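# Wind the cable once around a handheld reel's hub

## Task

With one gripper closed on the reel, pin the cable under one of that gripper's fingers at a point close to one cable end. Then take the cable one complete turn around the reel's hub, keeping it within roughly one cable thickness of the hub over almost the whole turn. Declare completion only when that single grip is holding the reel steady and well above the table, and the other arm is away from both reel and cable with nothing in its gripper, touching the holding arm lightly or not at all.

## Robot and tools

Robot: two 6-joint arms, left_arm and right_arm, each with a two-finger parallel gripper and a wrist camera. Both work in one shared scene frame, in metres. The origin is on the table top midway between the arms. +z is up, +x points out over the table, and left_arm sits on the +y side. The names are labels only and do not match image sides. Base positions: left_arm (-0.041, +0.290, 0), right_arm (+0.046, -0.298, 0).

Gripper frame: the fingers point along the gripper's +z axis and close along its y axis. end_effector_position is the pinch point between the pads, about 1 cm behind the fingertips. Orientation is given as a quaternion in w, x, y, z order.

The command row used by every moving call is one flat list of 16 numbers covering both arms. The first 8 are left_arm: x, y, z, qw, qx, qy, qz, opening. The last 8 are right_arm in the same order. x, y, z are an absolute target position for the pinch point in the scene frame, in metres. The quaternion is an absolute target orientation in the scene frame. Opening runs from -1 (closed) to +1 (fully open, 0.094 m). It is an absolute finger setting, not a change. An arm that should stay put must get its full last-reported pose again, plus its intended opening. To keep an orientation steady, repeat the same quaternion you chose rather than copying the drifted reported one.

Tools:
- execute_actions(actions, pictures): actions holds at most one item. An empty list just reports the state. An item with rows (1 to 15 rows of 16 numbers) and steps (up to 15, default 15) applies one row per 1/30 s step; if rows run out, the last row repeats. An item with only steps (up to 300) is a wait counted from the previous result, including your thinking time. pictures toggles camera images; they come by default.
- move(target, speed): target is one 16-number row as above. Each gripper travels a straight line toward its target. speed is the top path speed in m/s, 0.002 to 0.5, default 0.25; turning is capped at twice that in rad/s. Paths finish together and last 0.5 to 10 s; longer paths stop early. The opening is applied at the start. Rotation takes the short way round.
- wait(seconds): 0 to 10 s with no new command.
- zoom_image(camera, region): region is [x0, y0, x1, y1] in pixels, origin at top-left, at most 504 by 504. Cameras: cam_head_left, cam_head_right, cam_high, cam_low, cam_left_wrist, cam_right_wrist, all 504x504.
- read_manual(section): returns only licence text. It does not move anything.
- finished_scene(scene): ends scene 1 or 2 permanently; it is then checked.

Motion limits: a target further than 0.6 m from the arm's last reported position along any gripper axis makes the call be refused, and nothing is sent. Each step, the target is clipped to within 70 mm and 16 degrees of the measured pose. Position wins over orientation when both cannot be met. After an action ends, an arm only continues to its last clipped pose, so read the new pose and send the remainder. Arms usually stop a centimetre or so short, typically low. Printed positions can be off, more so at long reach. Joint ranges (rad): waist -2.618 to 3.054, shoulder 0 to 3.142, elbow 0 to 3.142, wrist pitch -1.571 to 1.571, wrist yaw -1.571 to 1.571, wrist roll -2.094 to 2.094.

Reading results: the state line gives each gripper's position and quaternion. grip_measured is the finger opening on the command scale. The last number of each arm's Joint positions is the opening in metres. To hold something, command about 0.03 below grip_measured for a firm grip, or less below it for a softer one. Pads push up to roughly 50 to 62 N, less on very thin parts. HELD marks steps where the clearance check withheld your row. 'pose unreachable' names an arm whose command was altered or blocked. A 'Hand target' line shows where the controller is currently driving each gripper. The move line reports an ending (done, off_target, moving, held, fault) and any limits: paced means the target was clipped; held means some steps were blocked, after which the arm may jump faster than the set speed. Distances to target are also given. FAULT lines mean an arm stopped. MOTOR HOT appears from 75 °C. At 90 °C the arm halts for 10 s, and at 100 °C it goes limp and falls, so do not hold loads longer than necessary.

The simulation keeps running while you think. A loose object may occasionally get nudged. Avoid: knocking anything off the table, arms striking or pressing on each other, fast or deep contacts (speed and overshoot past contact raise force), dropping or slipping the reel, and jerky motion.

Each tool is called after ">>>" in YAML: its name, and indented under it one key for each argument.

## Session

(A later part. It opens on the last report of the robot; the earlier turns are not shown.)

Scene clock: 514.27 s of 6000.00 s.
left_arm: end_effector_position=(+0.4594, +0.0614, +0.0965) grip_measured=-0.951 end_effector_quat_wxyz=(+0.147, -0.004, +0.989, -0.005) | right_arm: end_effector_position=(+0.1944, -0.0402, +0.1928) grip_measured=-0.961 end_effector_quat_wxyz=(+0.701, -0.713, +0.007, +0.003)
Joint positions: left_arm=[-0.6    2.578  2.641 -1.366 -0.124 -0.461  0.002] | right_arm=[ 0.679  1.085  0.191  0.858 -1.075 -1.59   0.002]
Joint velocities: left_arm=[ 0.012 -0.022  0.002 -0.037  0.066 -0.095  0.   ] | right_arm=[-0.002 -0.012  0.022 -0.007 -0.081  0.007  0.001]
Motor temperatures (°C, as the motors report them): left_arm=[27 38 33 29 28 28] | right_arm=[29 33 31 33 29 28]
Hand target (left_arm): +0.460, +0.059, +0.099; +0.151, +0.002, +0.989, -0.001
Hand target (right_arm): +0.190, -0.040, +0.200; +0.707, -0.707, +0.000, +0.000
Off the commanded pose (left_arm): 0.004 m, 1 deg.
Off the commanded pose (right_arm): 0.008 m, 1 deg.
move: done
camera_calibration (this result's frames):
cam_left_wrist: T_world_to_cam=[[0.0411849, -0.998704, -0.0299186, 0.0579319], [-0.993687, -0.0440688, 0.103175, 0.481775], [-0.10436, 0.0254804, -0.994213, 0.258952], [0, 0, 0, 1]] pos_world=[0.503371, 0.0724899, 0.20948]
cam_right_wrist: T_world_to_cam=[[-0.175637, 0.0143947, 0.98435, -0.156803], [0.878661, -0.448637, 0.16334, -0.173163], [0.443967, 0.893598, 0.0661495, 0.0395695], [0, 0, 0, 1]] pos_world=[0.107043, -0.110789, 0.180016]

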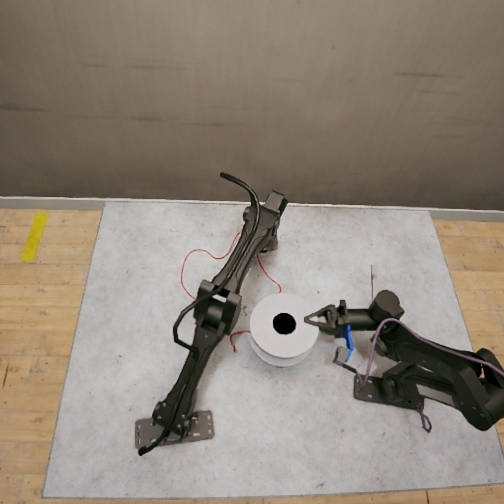

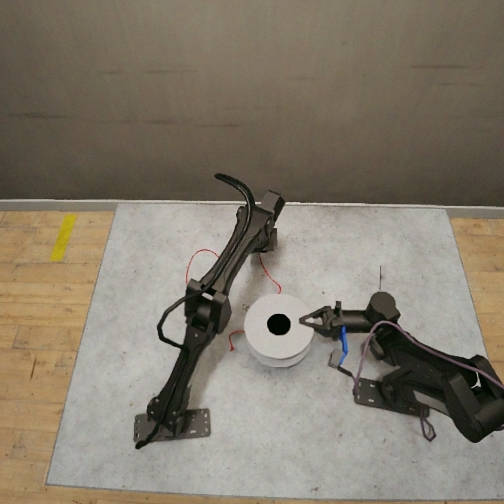

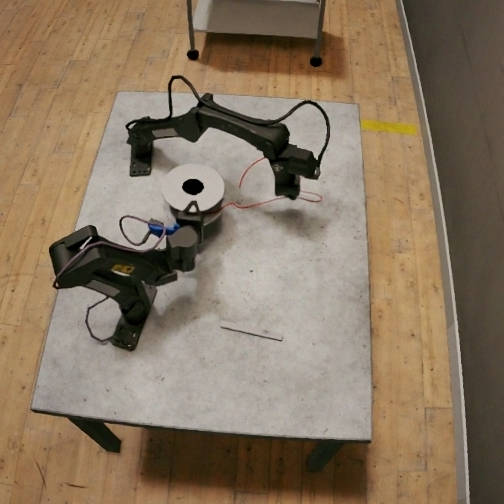

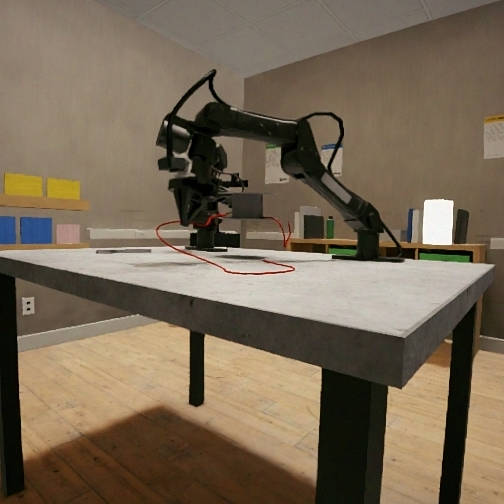

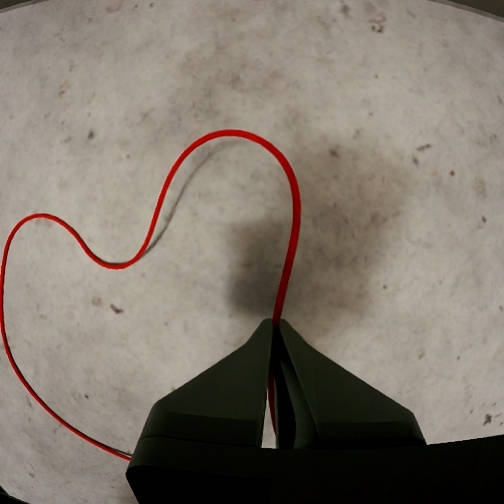

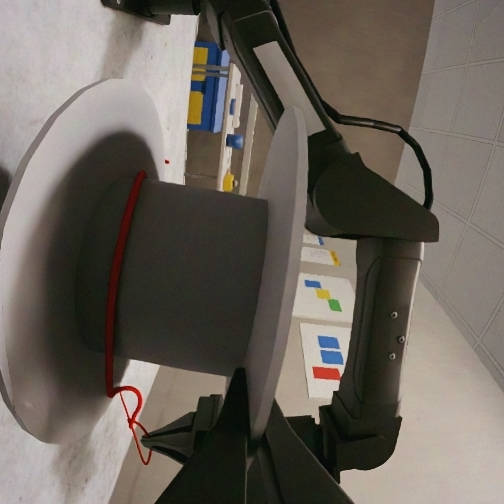

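>>> move:
  target: [0.52,0.07,0.11,0.2,0,0.98,0,-0.98,0.18,-0.04,0.2,0.707,-0.707,0,0,-0.99]
  speed: 0.04

>>> zoom_image:
  camera: "cam_low"
  region: [190,150,320,280]

Scene clock: 523.40 s of 6000.00 s.
left_arm: end_effector_position=(+0.5099, +0.0657, +0.1019) grip_measured=-0.951 end_effector_quat_wxyz=(+0.222, +0.008, +0.975, -0.017) | right_arm: end_effector_position=(+0.1841, -0.0400, +0.1926) grip_measured=-0.961 end_effector_quat_wxyz=(+0.700, -0.714, +0.006, +0.004)
Joint positions: left_arm=[-0.563  2.699  2.845 -1.292 -0.15  -0.384  0.002] | right_arm=[ 0.711  1.02   0.168  0.814 -1.045 -1.589  0.002]
Joint velocities: left_arm=[-0.012 -0.017 -0.007  0.081 -0.022 -0.066  0.   ] | right_arm=[ 0.007  0.027  0.012 -0.022 -0.007  0.051 -0.   ]
Motor temperatures (°C, as the motors report them): left_arm=[27 39 34 29 28 28] | right_arm=[29 33 31 33 29 28]
Hand target (left_arm): +0.519, +0.070, +0.110; +0.241, +0.004, +0.970, -0.018
Hand target (right_arm): +0.180, -0.040, +0.200; +0.707, -0.707, -0.000, +0.001
Off the commanded pose (left_arm): 0.014 m, 3 deg.
Off the commanded pose (right_arm): 0.008 m, 1 deg.
elbow stopped short (left arm): the move would have taken joint 3 (elbow) straighter than the controller allows; a more bent joint 3 avoids this.
After step 180, 1.17 s passed at rest.
move: off_target (left_arm)
camera_calibration (this result's frames):
cam_left_wrist: T_world_to_cam=[[0.0182244, -0.999811, -0.00679442, 0.0697582], [-0.998616, -0.0178664, -0.0494717, 0.547943], [0.049341, 0.00768661, -0.998752, 0.192728], [0, 0, 0, 1]] pos_world=[0.536404, 0.0780534, 0.22007]
cam_right_wrist: T_world_to_cam=[[-0.174451, 0.0155437, 0.984543, -0.158615], [0.879719, -0.446709, 0.16293, -0.163963], [0.442337, 0.894544, 0.0642549, 0.0446078], [0, 0, 0, 1]] pos_world=[0.0968389, -0.110682, 0.180011]

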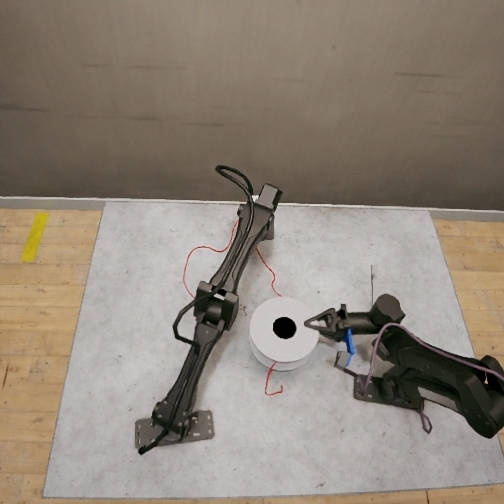

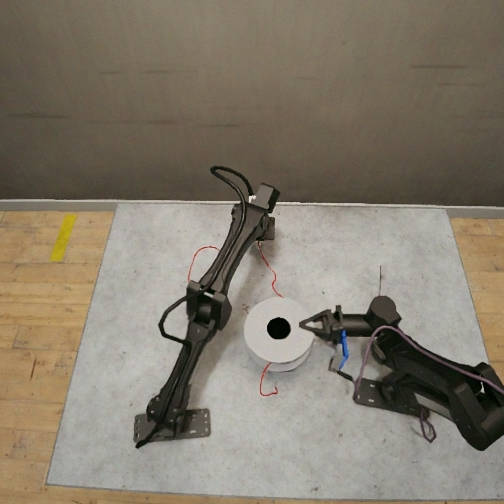

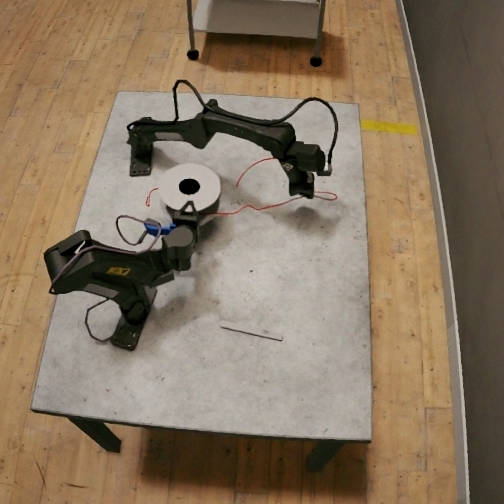

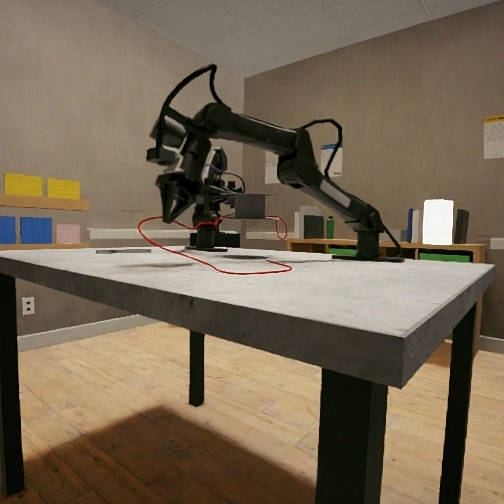

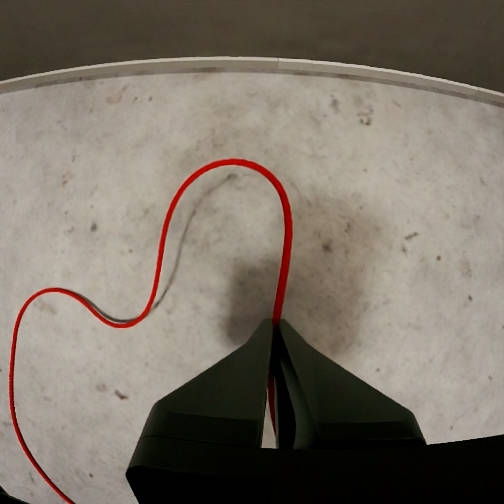

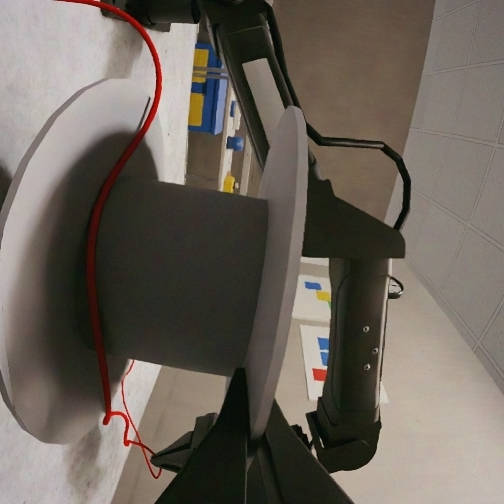

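Region (190, 150, 320, 280) of cam_low's 504x504 image, scaled by 3.877, with more detail than that image has.

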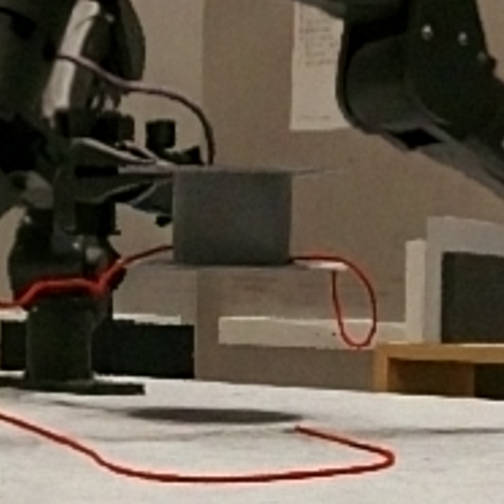

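>>> move:
  target: [0.51,0.07,0.11,0.22,0,0.975,0,-0.98,0.14,-0.055,0.2,0.707,-0.707,0,0,-0.99]
  speed: 0.03

Scene clock: 537.83 s of 6000.00 s.
left_arm: end_effector_position=(+0.5087, +0.0706, +0.1012) grip_measured=-0.951 end_effector_quat_wxyz=(+0.220, +0.004, +0.975, -0.005) | right_arm: end_effector_position=(+0.1432, -0.0550, +0.1910) grip_measured=-0.961 end_effector_quat_wxyz=(+0.698, -0.716, +0.009, +0.006)
Joint positions: left_arm=[-0.563  2.699  2.845 -1.304 -0.172 -0.389  0.002] | right_arm=[ 0.774  0.612  0.083  0.486 -0.981 -1.585  0.002]
Joint velocities: left_arm=[ 0.012 -0.022 -0.012 -0.037 -0.022 -0.007 -0.   ] | right_arm=[-0.007  0.002  0.012 -0.051 -0.095 -0.007  0.   ]
Motor temperatures (°C, as the motors report them): left_arm=[27 40 34 30 28 28] | right_arm=[29 32 31 33 29 28]
Hand target (left_arm): +0.510, +0.070, +0.110; +0.230, +0.001, +0.973, -0.004
Hand target (right_arm): +0.140, -0.055, +0.200; +0.708, -0.706, +0.000, +0.000
Off the commanded pose (left_arm): 0.009 m, 1 deg.
Off the commanded pose (right_arm): 0.010 m, 2 deg.
elbow stopped short (left arm): the move would have taken joint 3 (elbow) straighter than the controller allows; a more bent joint 3 avoids this.
After step 180, 6.33 s passed at rest.
move: done
camera_calibration (this result's frames):
cam_left_wrist: T_world_to_cam=[[0.0312849, -0.999104, -0.0285178, 0.0701089], [-0.998449, -0.0299244, -0.0469464, 0.547336], [0.0460509, 0.0299423, -0.99849, 0.192145], [0, 0, 0, 1]] pos_world=[0.535446, 0.0806715, 0.21955]
cam_right_wrist: T_world_to_cam=[[-0.16649, 0.0207449, 0.985825, -0.16504], [0.880824, -0.44625, 0.158148, -0.13368], [0.443205, 0.894668, 0.0560237, 0.077675], [0, 0, 0, 1]] pos_world=[0.0558449, -0.125724, 0.17949]

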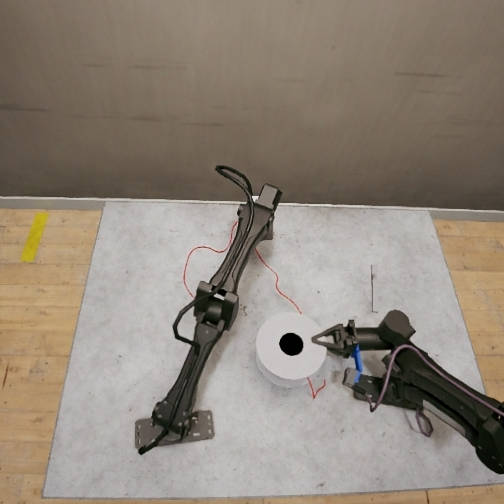

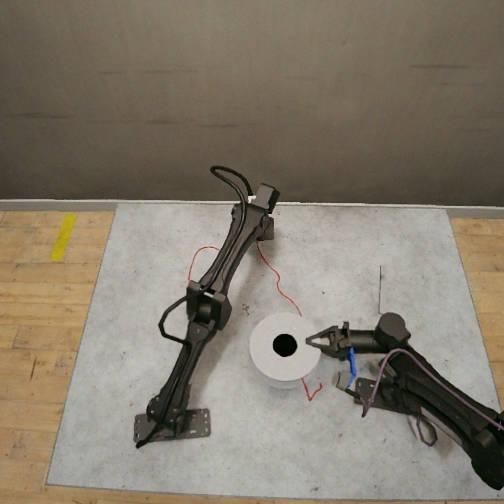

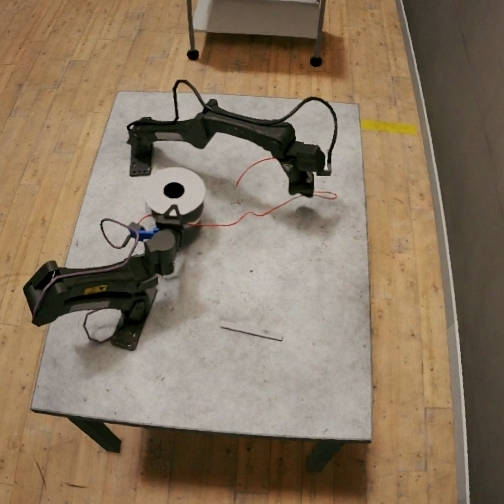

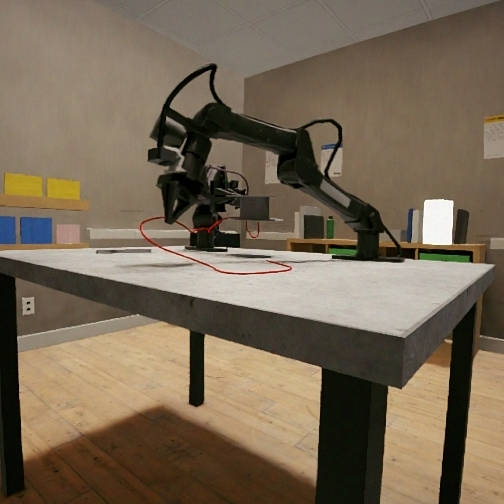

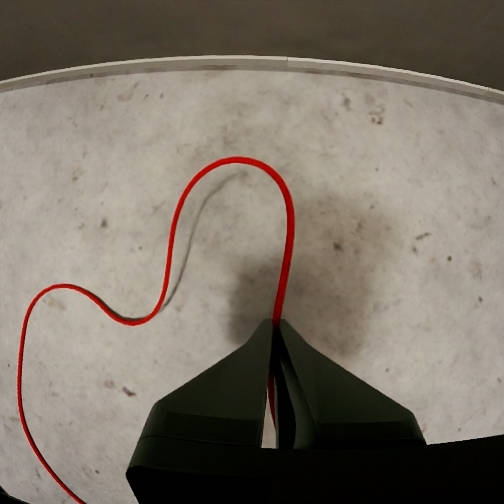

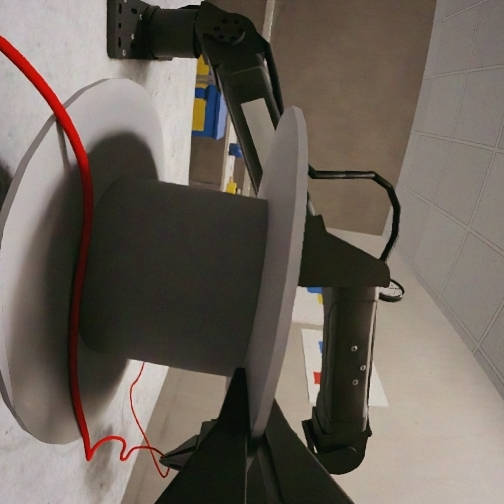

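>>> move:
  target: [0.42,0.17,0.14,0,0,1,0,-0.98,0.22,-0.05,0.2,0.707,-0.707,0,0,-0.99]
  speed: 0.1

>>> move:
  target: [0.2,0.22,0.14,0,-0.5,0.866,0,-0.98,0.24,-0.05,0.2,0.707,-0.707,0,0,-0.99]
  speed: 0.15

>>> move:
  target: [0.07,0.07,0.14,0,-0.707,0.707,0,-0.98,0.26,-0.05,0.2,0.707,-0.707,0,0,-0.99]
  speed: 0.12

Scene clock: 546.27 s of 6000.00 s.
left_arm: end_effector_position=(+0.4273, +0.1677, +0.1331) grip_measured=-0.951 end_effector_quat_wxyz=(+0.057, -0.002, +0.998, -0.012) | right_arm: end_effector_position=(+0.2150, -0.0507, +0.1863) grip_measured=-0.961 end_effector_quat_wxyz=(+0.696, -0.718, +0.015, +0.006)
Joint positions: left_arm=[-0.39   2.419  2.53  -1.565 -0.005 -0.263  0.002] | right_arm=[ 0.577  1.182  0.226  0.875 -1.17  -1.615  0.002]
Joint velocities: left_arm=[-0.017 -0.012  0.017 -0.007 -0.037  0.037 -0.   ] | right_arm=[-0.002 -0.012 -0.002 -0.022 -0.022 -0.022  0.   ]
Motor temperatures (°C, as the motors report them): left_arm=[27 41 34 30 28 28] | right_arm=[29 32 31 34 29 28]
Hand target (left_arm): +0.422, +0.171, +0.140; +0.056, -0.002, +0.998, -0.014
Hand target (right_arm): +0.219, -0.050, +0.200; +0.704, -0.710, -0.001, -0.001
Off the commanded pose (left_arm): 0.010 m, 7 deg.
Off the commanded pose (right_arm): 0.015 m, 3 deg.
elbow stopped short (left arm): the move would have taken joint 3 (elbow) straighter than the controller allows; a more bent joint 3 avoids this.
joint sent to its limit (left arm) — the command would take joint 4 (wrist pitch) past its lower limit, so that joint was sent only as far as its limit.
move: off_target (left_arm, right_arm)
camera_calibration (this result's frames):
cam_left_wrist: T_world_to_cam=[[0.0296811, -0.999319, -0.0219196, 0.170448], [-0.959304, -0.0346397, 0.280243, 0.411006], [-0.280812, 0.0127097, -0.959679, 0.362232], [0, 0, 0, 1]] pos_world=[0.49094, 0.179965, 0.236181]
cam_right_wrist: T_world_to_cam=[[-0.158846, 0.0288286, 0.986882, -0.149923], [0.878637, -0.451763, 0.15462, -0.193414], [0.450295, 0.891672, 0.0464311, 0.0424545], [0, 0, 0, 1]] pos_world=[0.127009, -0.120911, 0.175891]

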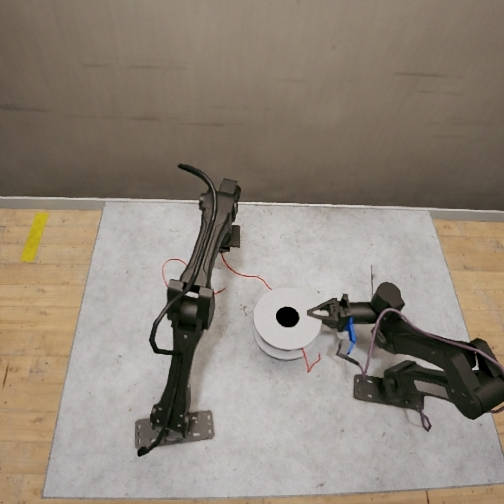

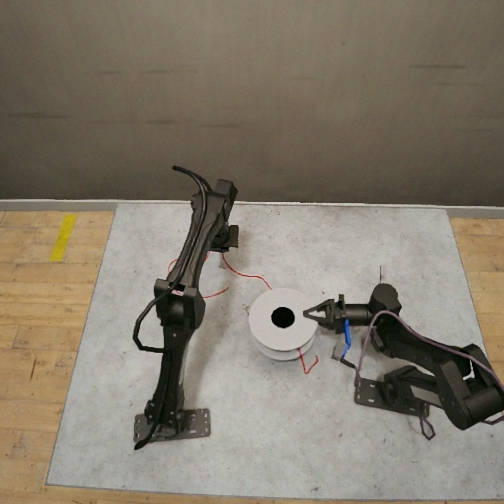

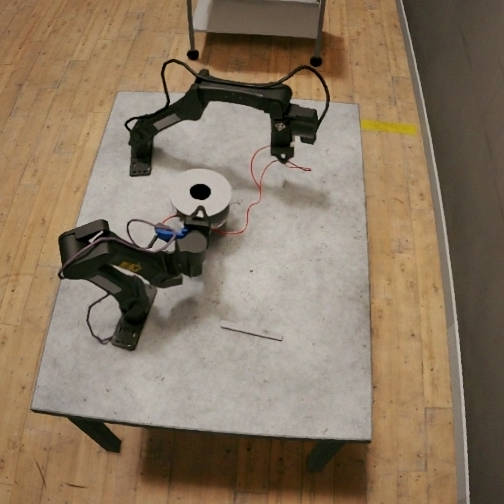

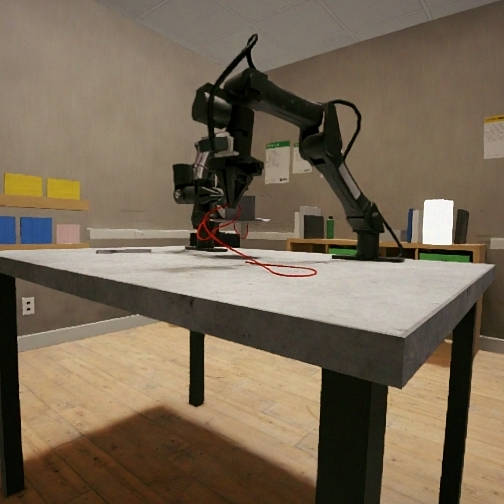

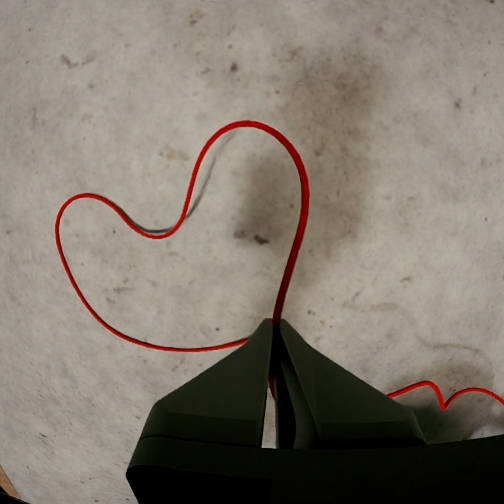

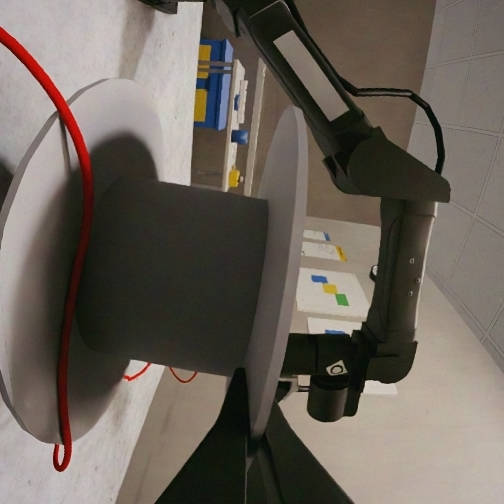

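Scene clock: 550.20 s of 6000.00 s.
left_arm: end_effector_position=(+0.2108, +0.2245, +0.1409) grip_measured=-0.951 end_effector_quat_wxyz=(+0.003, -0.502, +0.865, -0.002) | right_arm: end_effector_position=(+0.2342, -0.0505, +0.1878) grip_measured=-0.961 end_effector_quat_wxyz=(+0.699, -0.715, +0.013, +0.006)
Joint positions: left_arm=[-0.39   1.518  1.306 -1.351 -0.002 -1.311  0.002] | right_arm=[ 0.541  1.293  0.281  0.946 -1.209 -1.604  0.002]
Joint velocities: left_arm=[ 0.012 -0.002  0.002  0.051 -0.022 -0.007  0.   ] | right_arm=[-0.007  0.007 -0.002  0.066  0.022  0.022  0.001]
Motor temperatures (°C, as the motors report them): left_arm=[27 40 34 30 28 28] | right_arm=[29 32 31 34 29 28]
Hand target (left_arm): +0.202, +0.224, +0.142; -0.000, -0.501, +0.866, +0.000
Hand target (right_arm): +0.239, -0.050, +0.200; +0.706, -0.709, +0.000, -0.001
Off the commanded pose (left_arm): 0.012 m, 1 deg.
Off the commanded pose (right_arm): 0.014 m, 2 deg.
move: off_target (left_arm, right_arm)
camera_calibration (this result's frames):
cam_left_wrist: T_world_to_cam=[[0.877843, -0.477056, -0.0425293, -0.0593608], [-0.42653, -0.819072, 0.383658, 0.252265], [-0.217861, -0.318651, -0.922496, 0.364112], [0, 0, 0, 1]] pos_world=[0.239034, 0.294329, 0.236584]
cam_right_wrist: T_world_to_cam=[[-0.160691, 0.020749, 0.986787, -0.148328], [0.87904, -0.451651, 0.152642, -0.210112], [0.44885, 0.891954, 0.0543371, 0.0324294], [0, 0, 0, 1]] pos_world=[0.146306, -0.120745, 0.176678]

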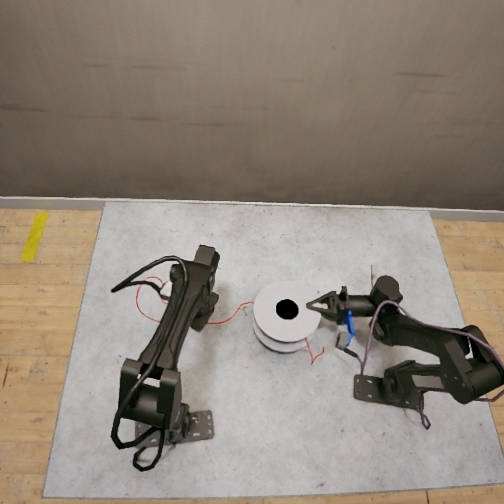

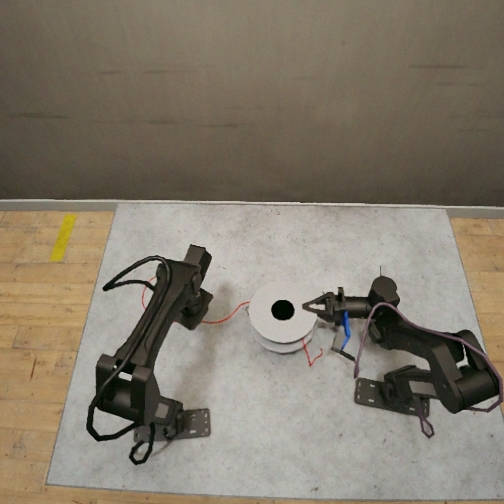

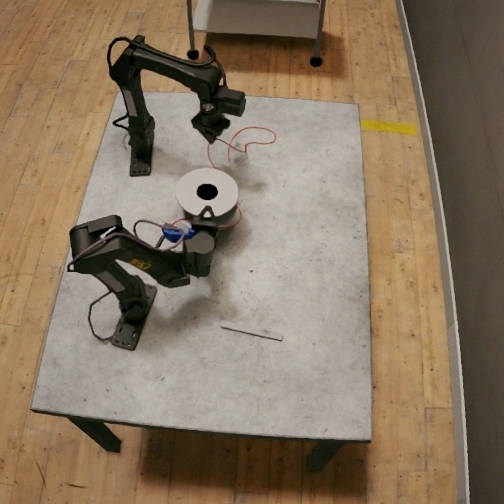

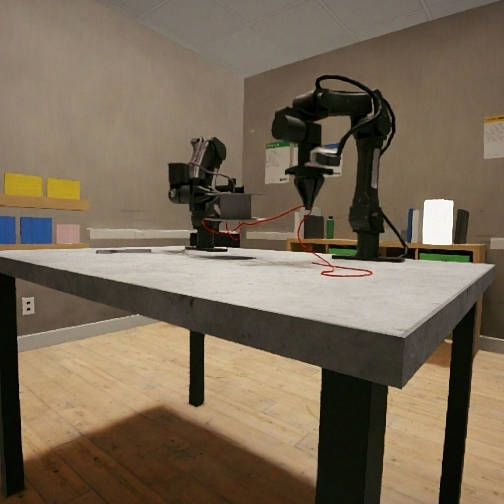

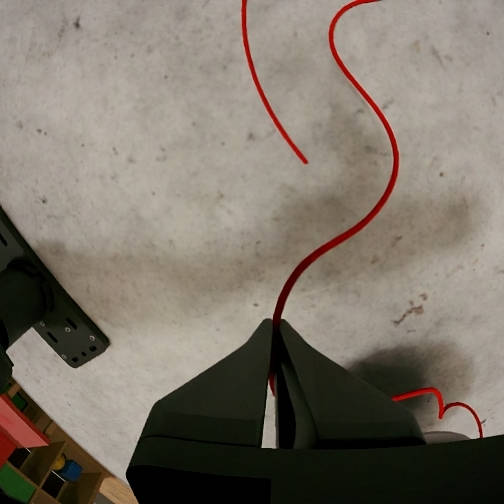

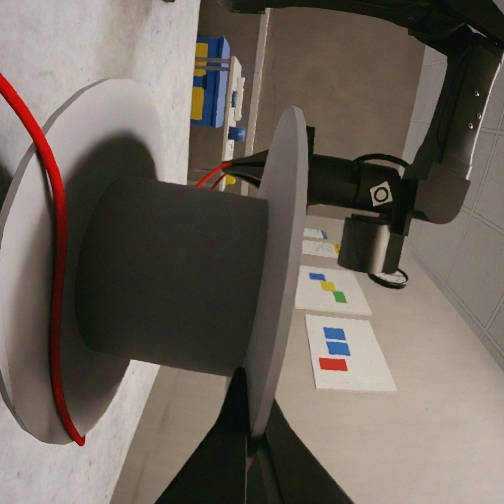

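Scene clock: 552.87 s of 6000.00 s.
left_arm: end_effector_position=(+0.0685, +0.0737, +0.1400) grip_measured=-0.951 end_effector_quat_wxyz=(-0.134, -0.553, +0.822, -0.000) | right_arm: end_effector_position=(+0.2540, -0.0501, +0.1892) grip_measured=-0.961 end_effector_quat_wxyz=(+0.700, -0.714, +0.012, +0.006)
Joint positions: left_arm=[-1.041  1.458  1.222 -1.353  0.269 -2.093  0.002] | right_arm=[ 0.511  1.386  0.346  0.978 -1.239 -1.605  0.002]
Joint velocities: left_arm=[-0.017  0.017  0.007  0.037  0.022 -0.051  0.001] | right_arm=[-0.002 -0.012 -0.007  0.022  0.051  0.051 -0.   ]
Motor temperatures (°C, as the motors report them): left_arm=[27 39 33 30 28 28] | right_arm=[29 32 31 34 29 28]
Hand target (left_arm): +0.066, +0.073, +0.141; -0.139, -0.555, +0.820, +0.008
Hand target (right_arm): +0.259, -0.050, +0.200; +0.706, -0.708, -0.000, -0.000
Off the commanded pose (left_arm): 0.004 m, 27 deg; orientation clipped at the last step of the last action.
Off the commanded pose (right_arm): 0.012 m, 2 deg.
joint sent to its limit (left arm) — the command would take joint 6 (wrist roll) past its lower limit, so that joint was sent only as far as its limit.
move: off_target (left_arm, right_arm); limits=paced
camera_calibration (this result's frames):
cam_left_wrist: T_world_to_cam=[[0.904912, -0.375149, -0.200991, 0.00639709], [-0.203171, -0.795748, 0.570532, 0.0252303], [-0.373973, -0.475446, -0.796301, 0.28879], [0, 0, 0, 1]] pos_world=[0.107337, 0.159781, 0.216855]
cam_right_wrist: T_world_to_cam=[[-0.163641, 0.0177024, 0.986361, -0.145841], [0.878904, -0.451483, 0.153917, -0.22779], [0.44805, 0.892104, 0.0583226, 0.0224801], [0, 0, 0, 1]] pos_world=[0.166268, -0.120316, 0.177602]

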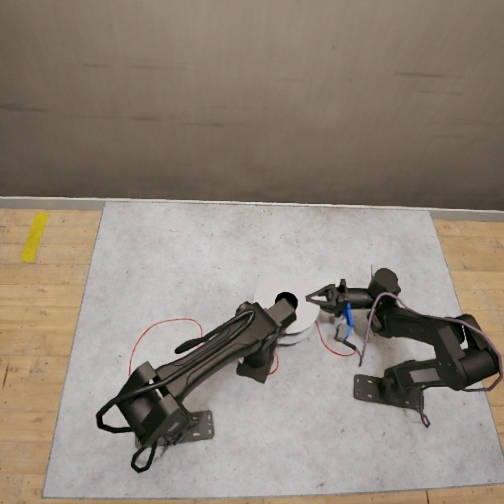

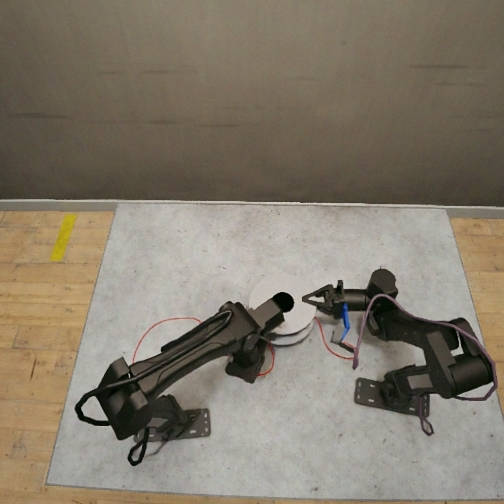

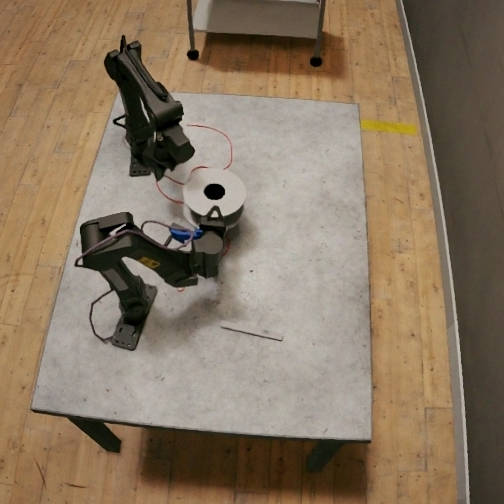

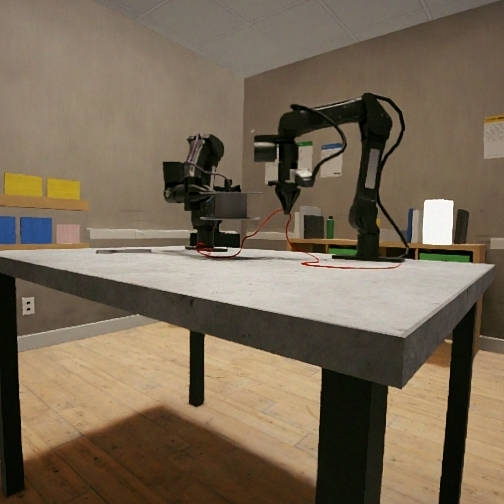

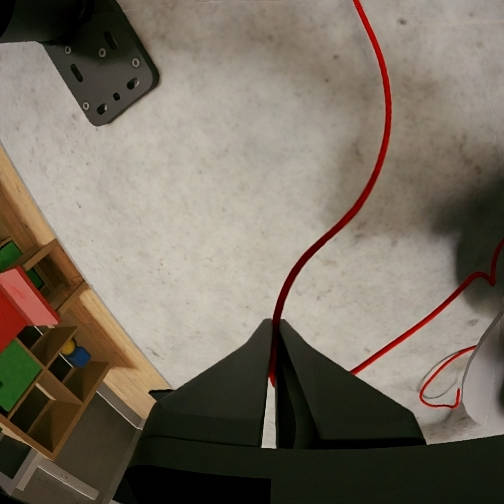

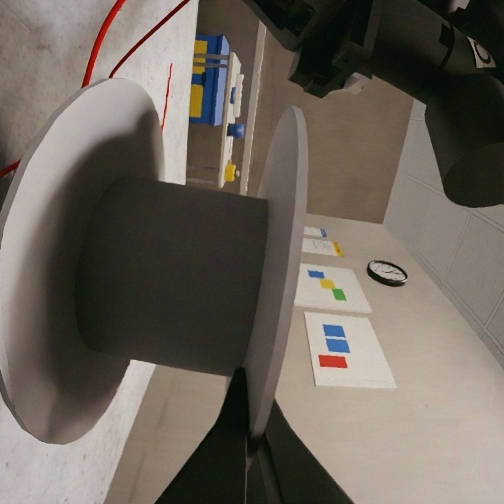

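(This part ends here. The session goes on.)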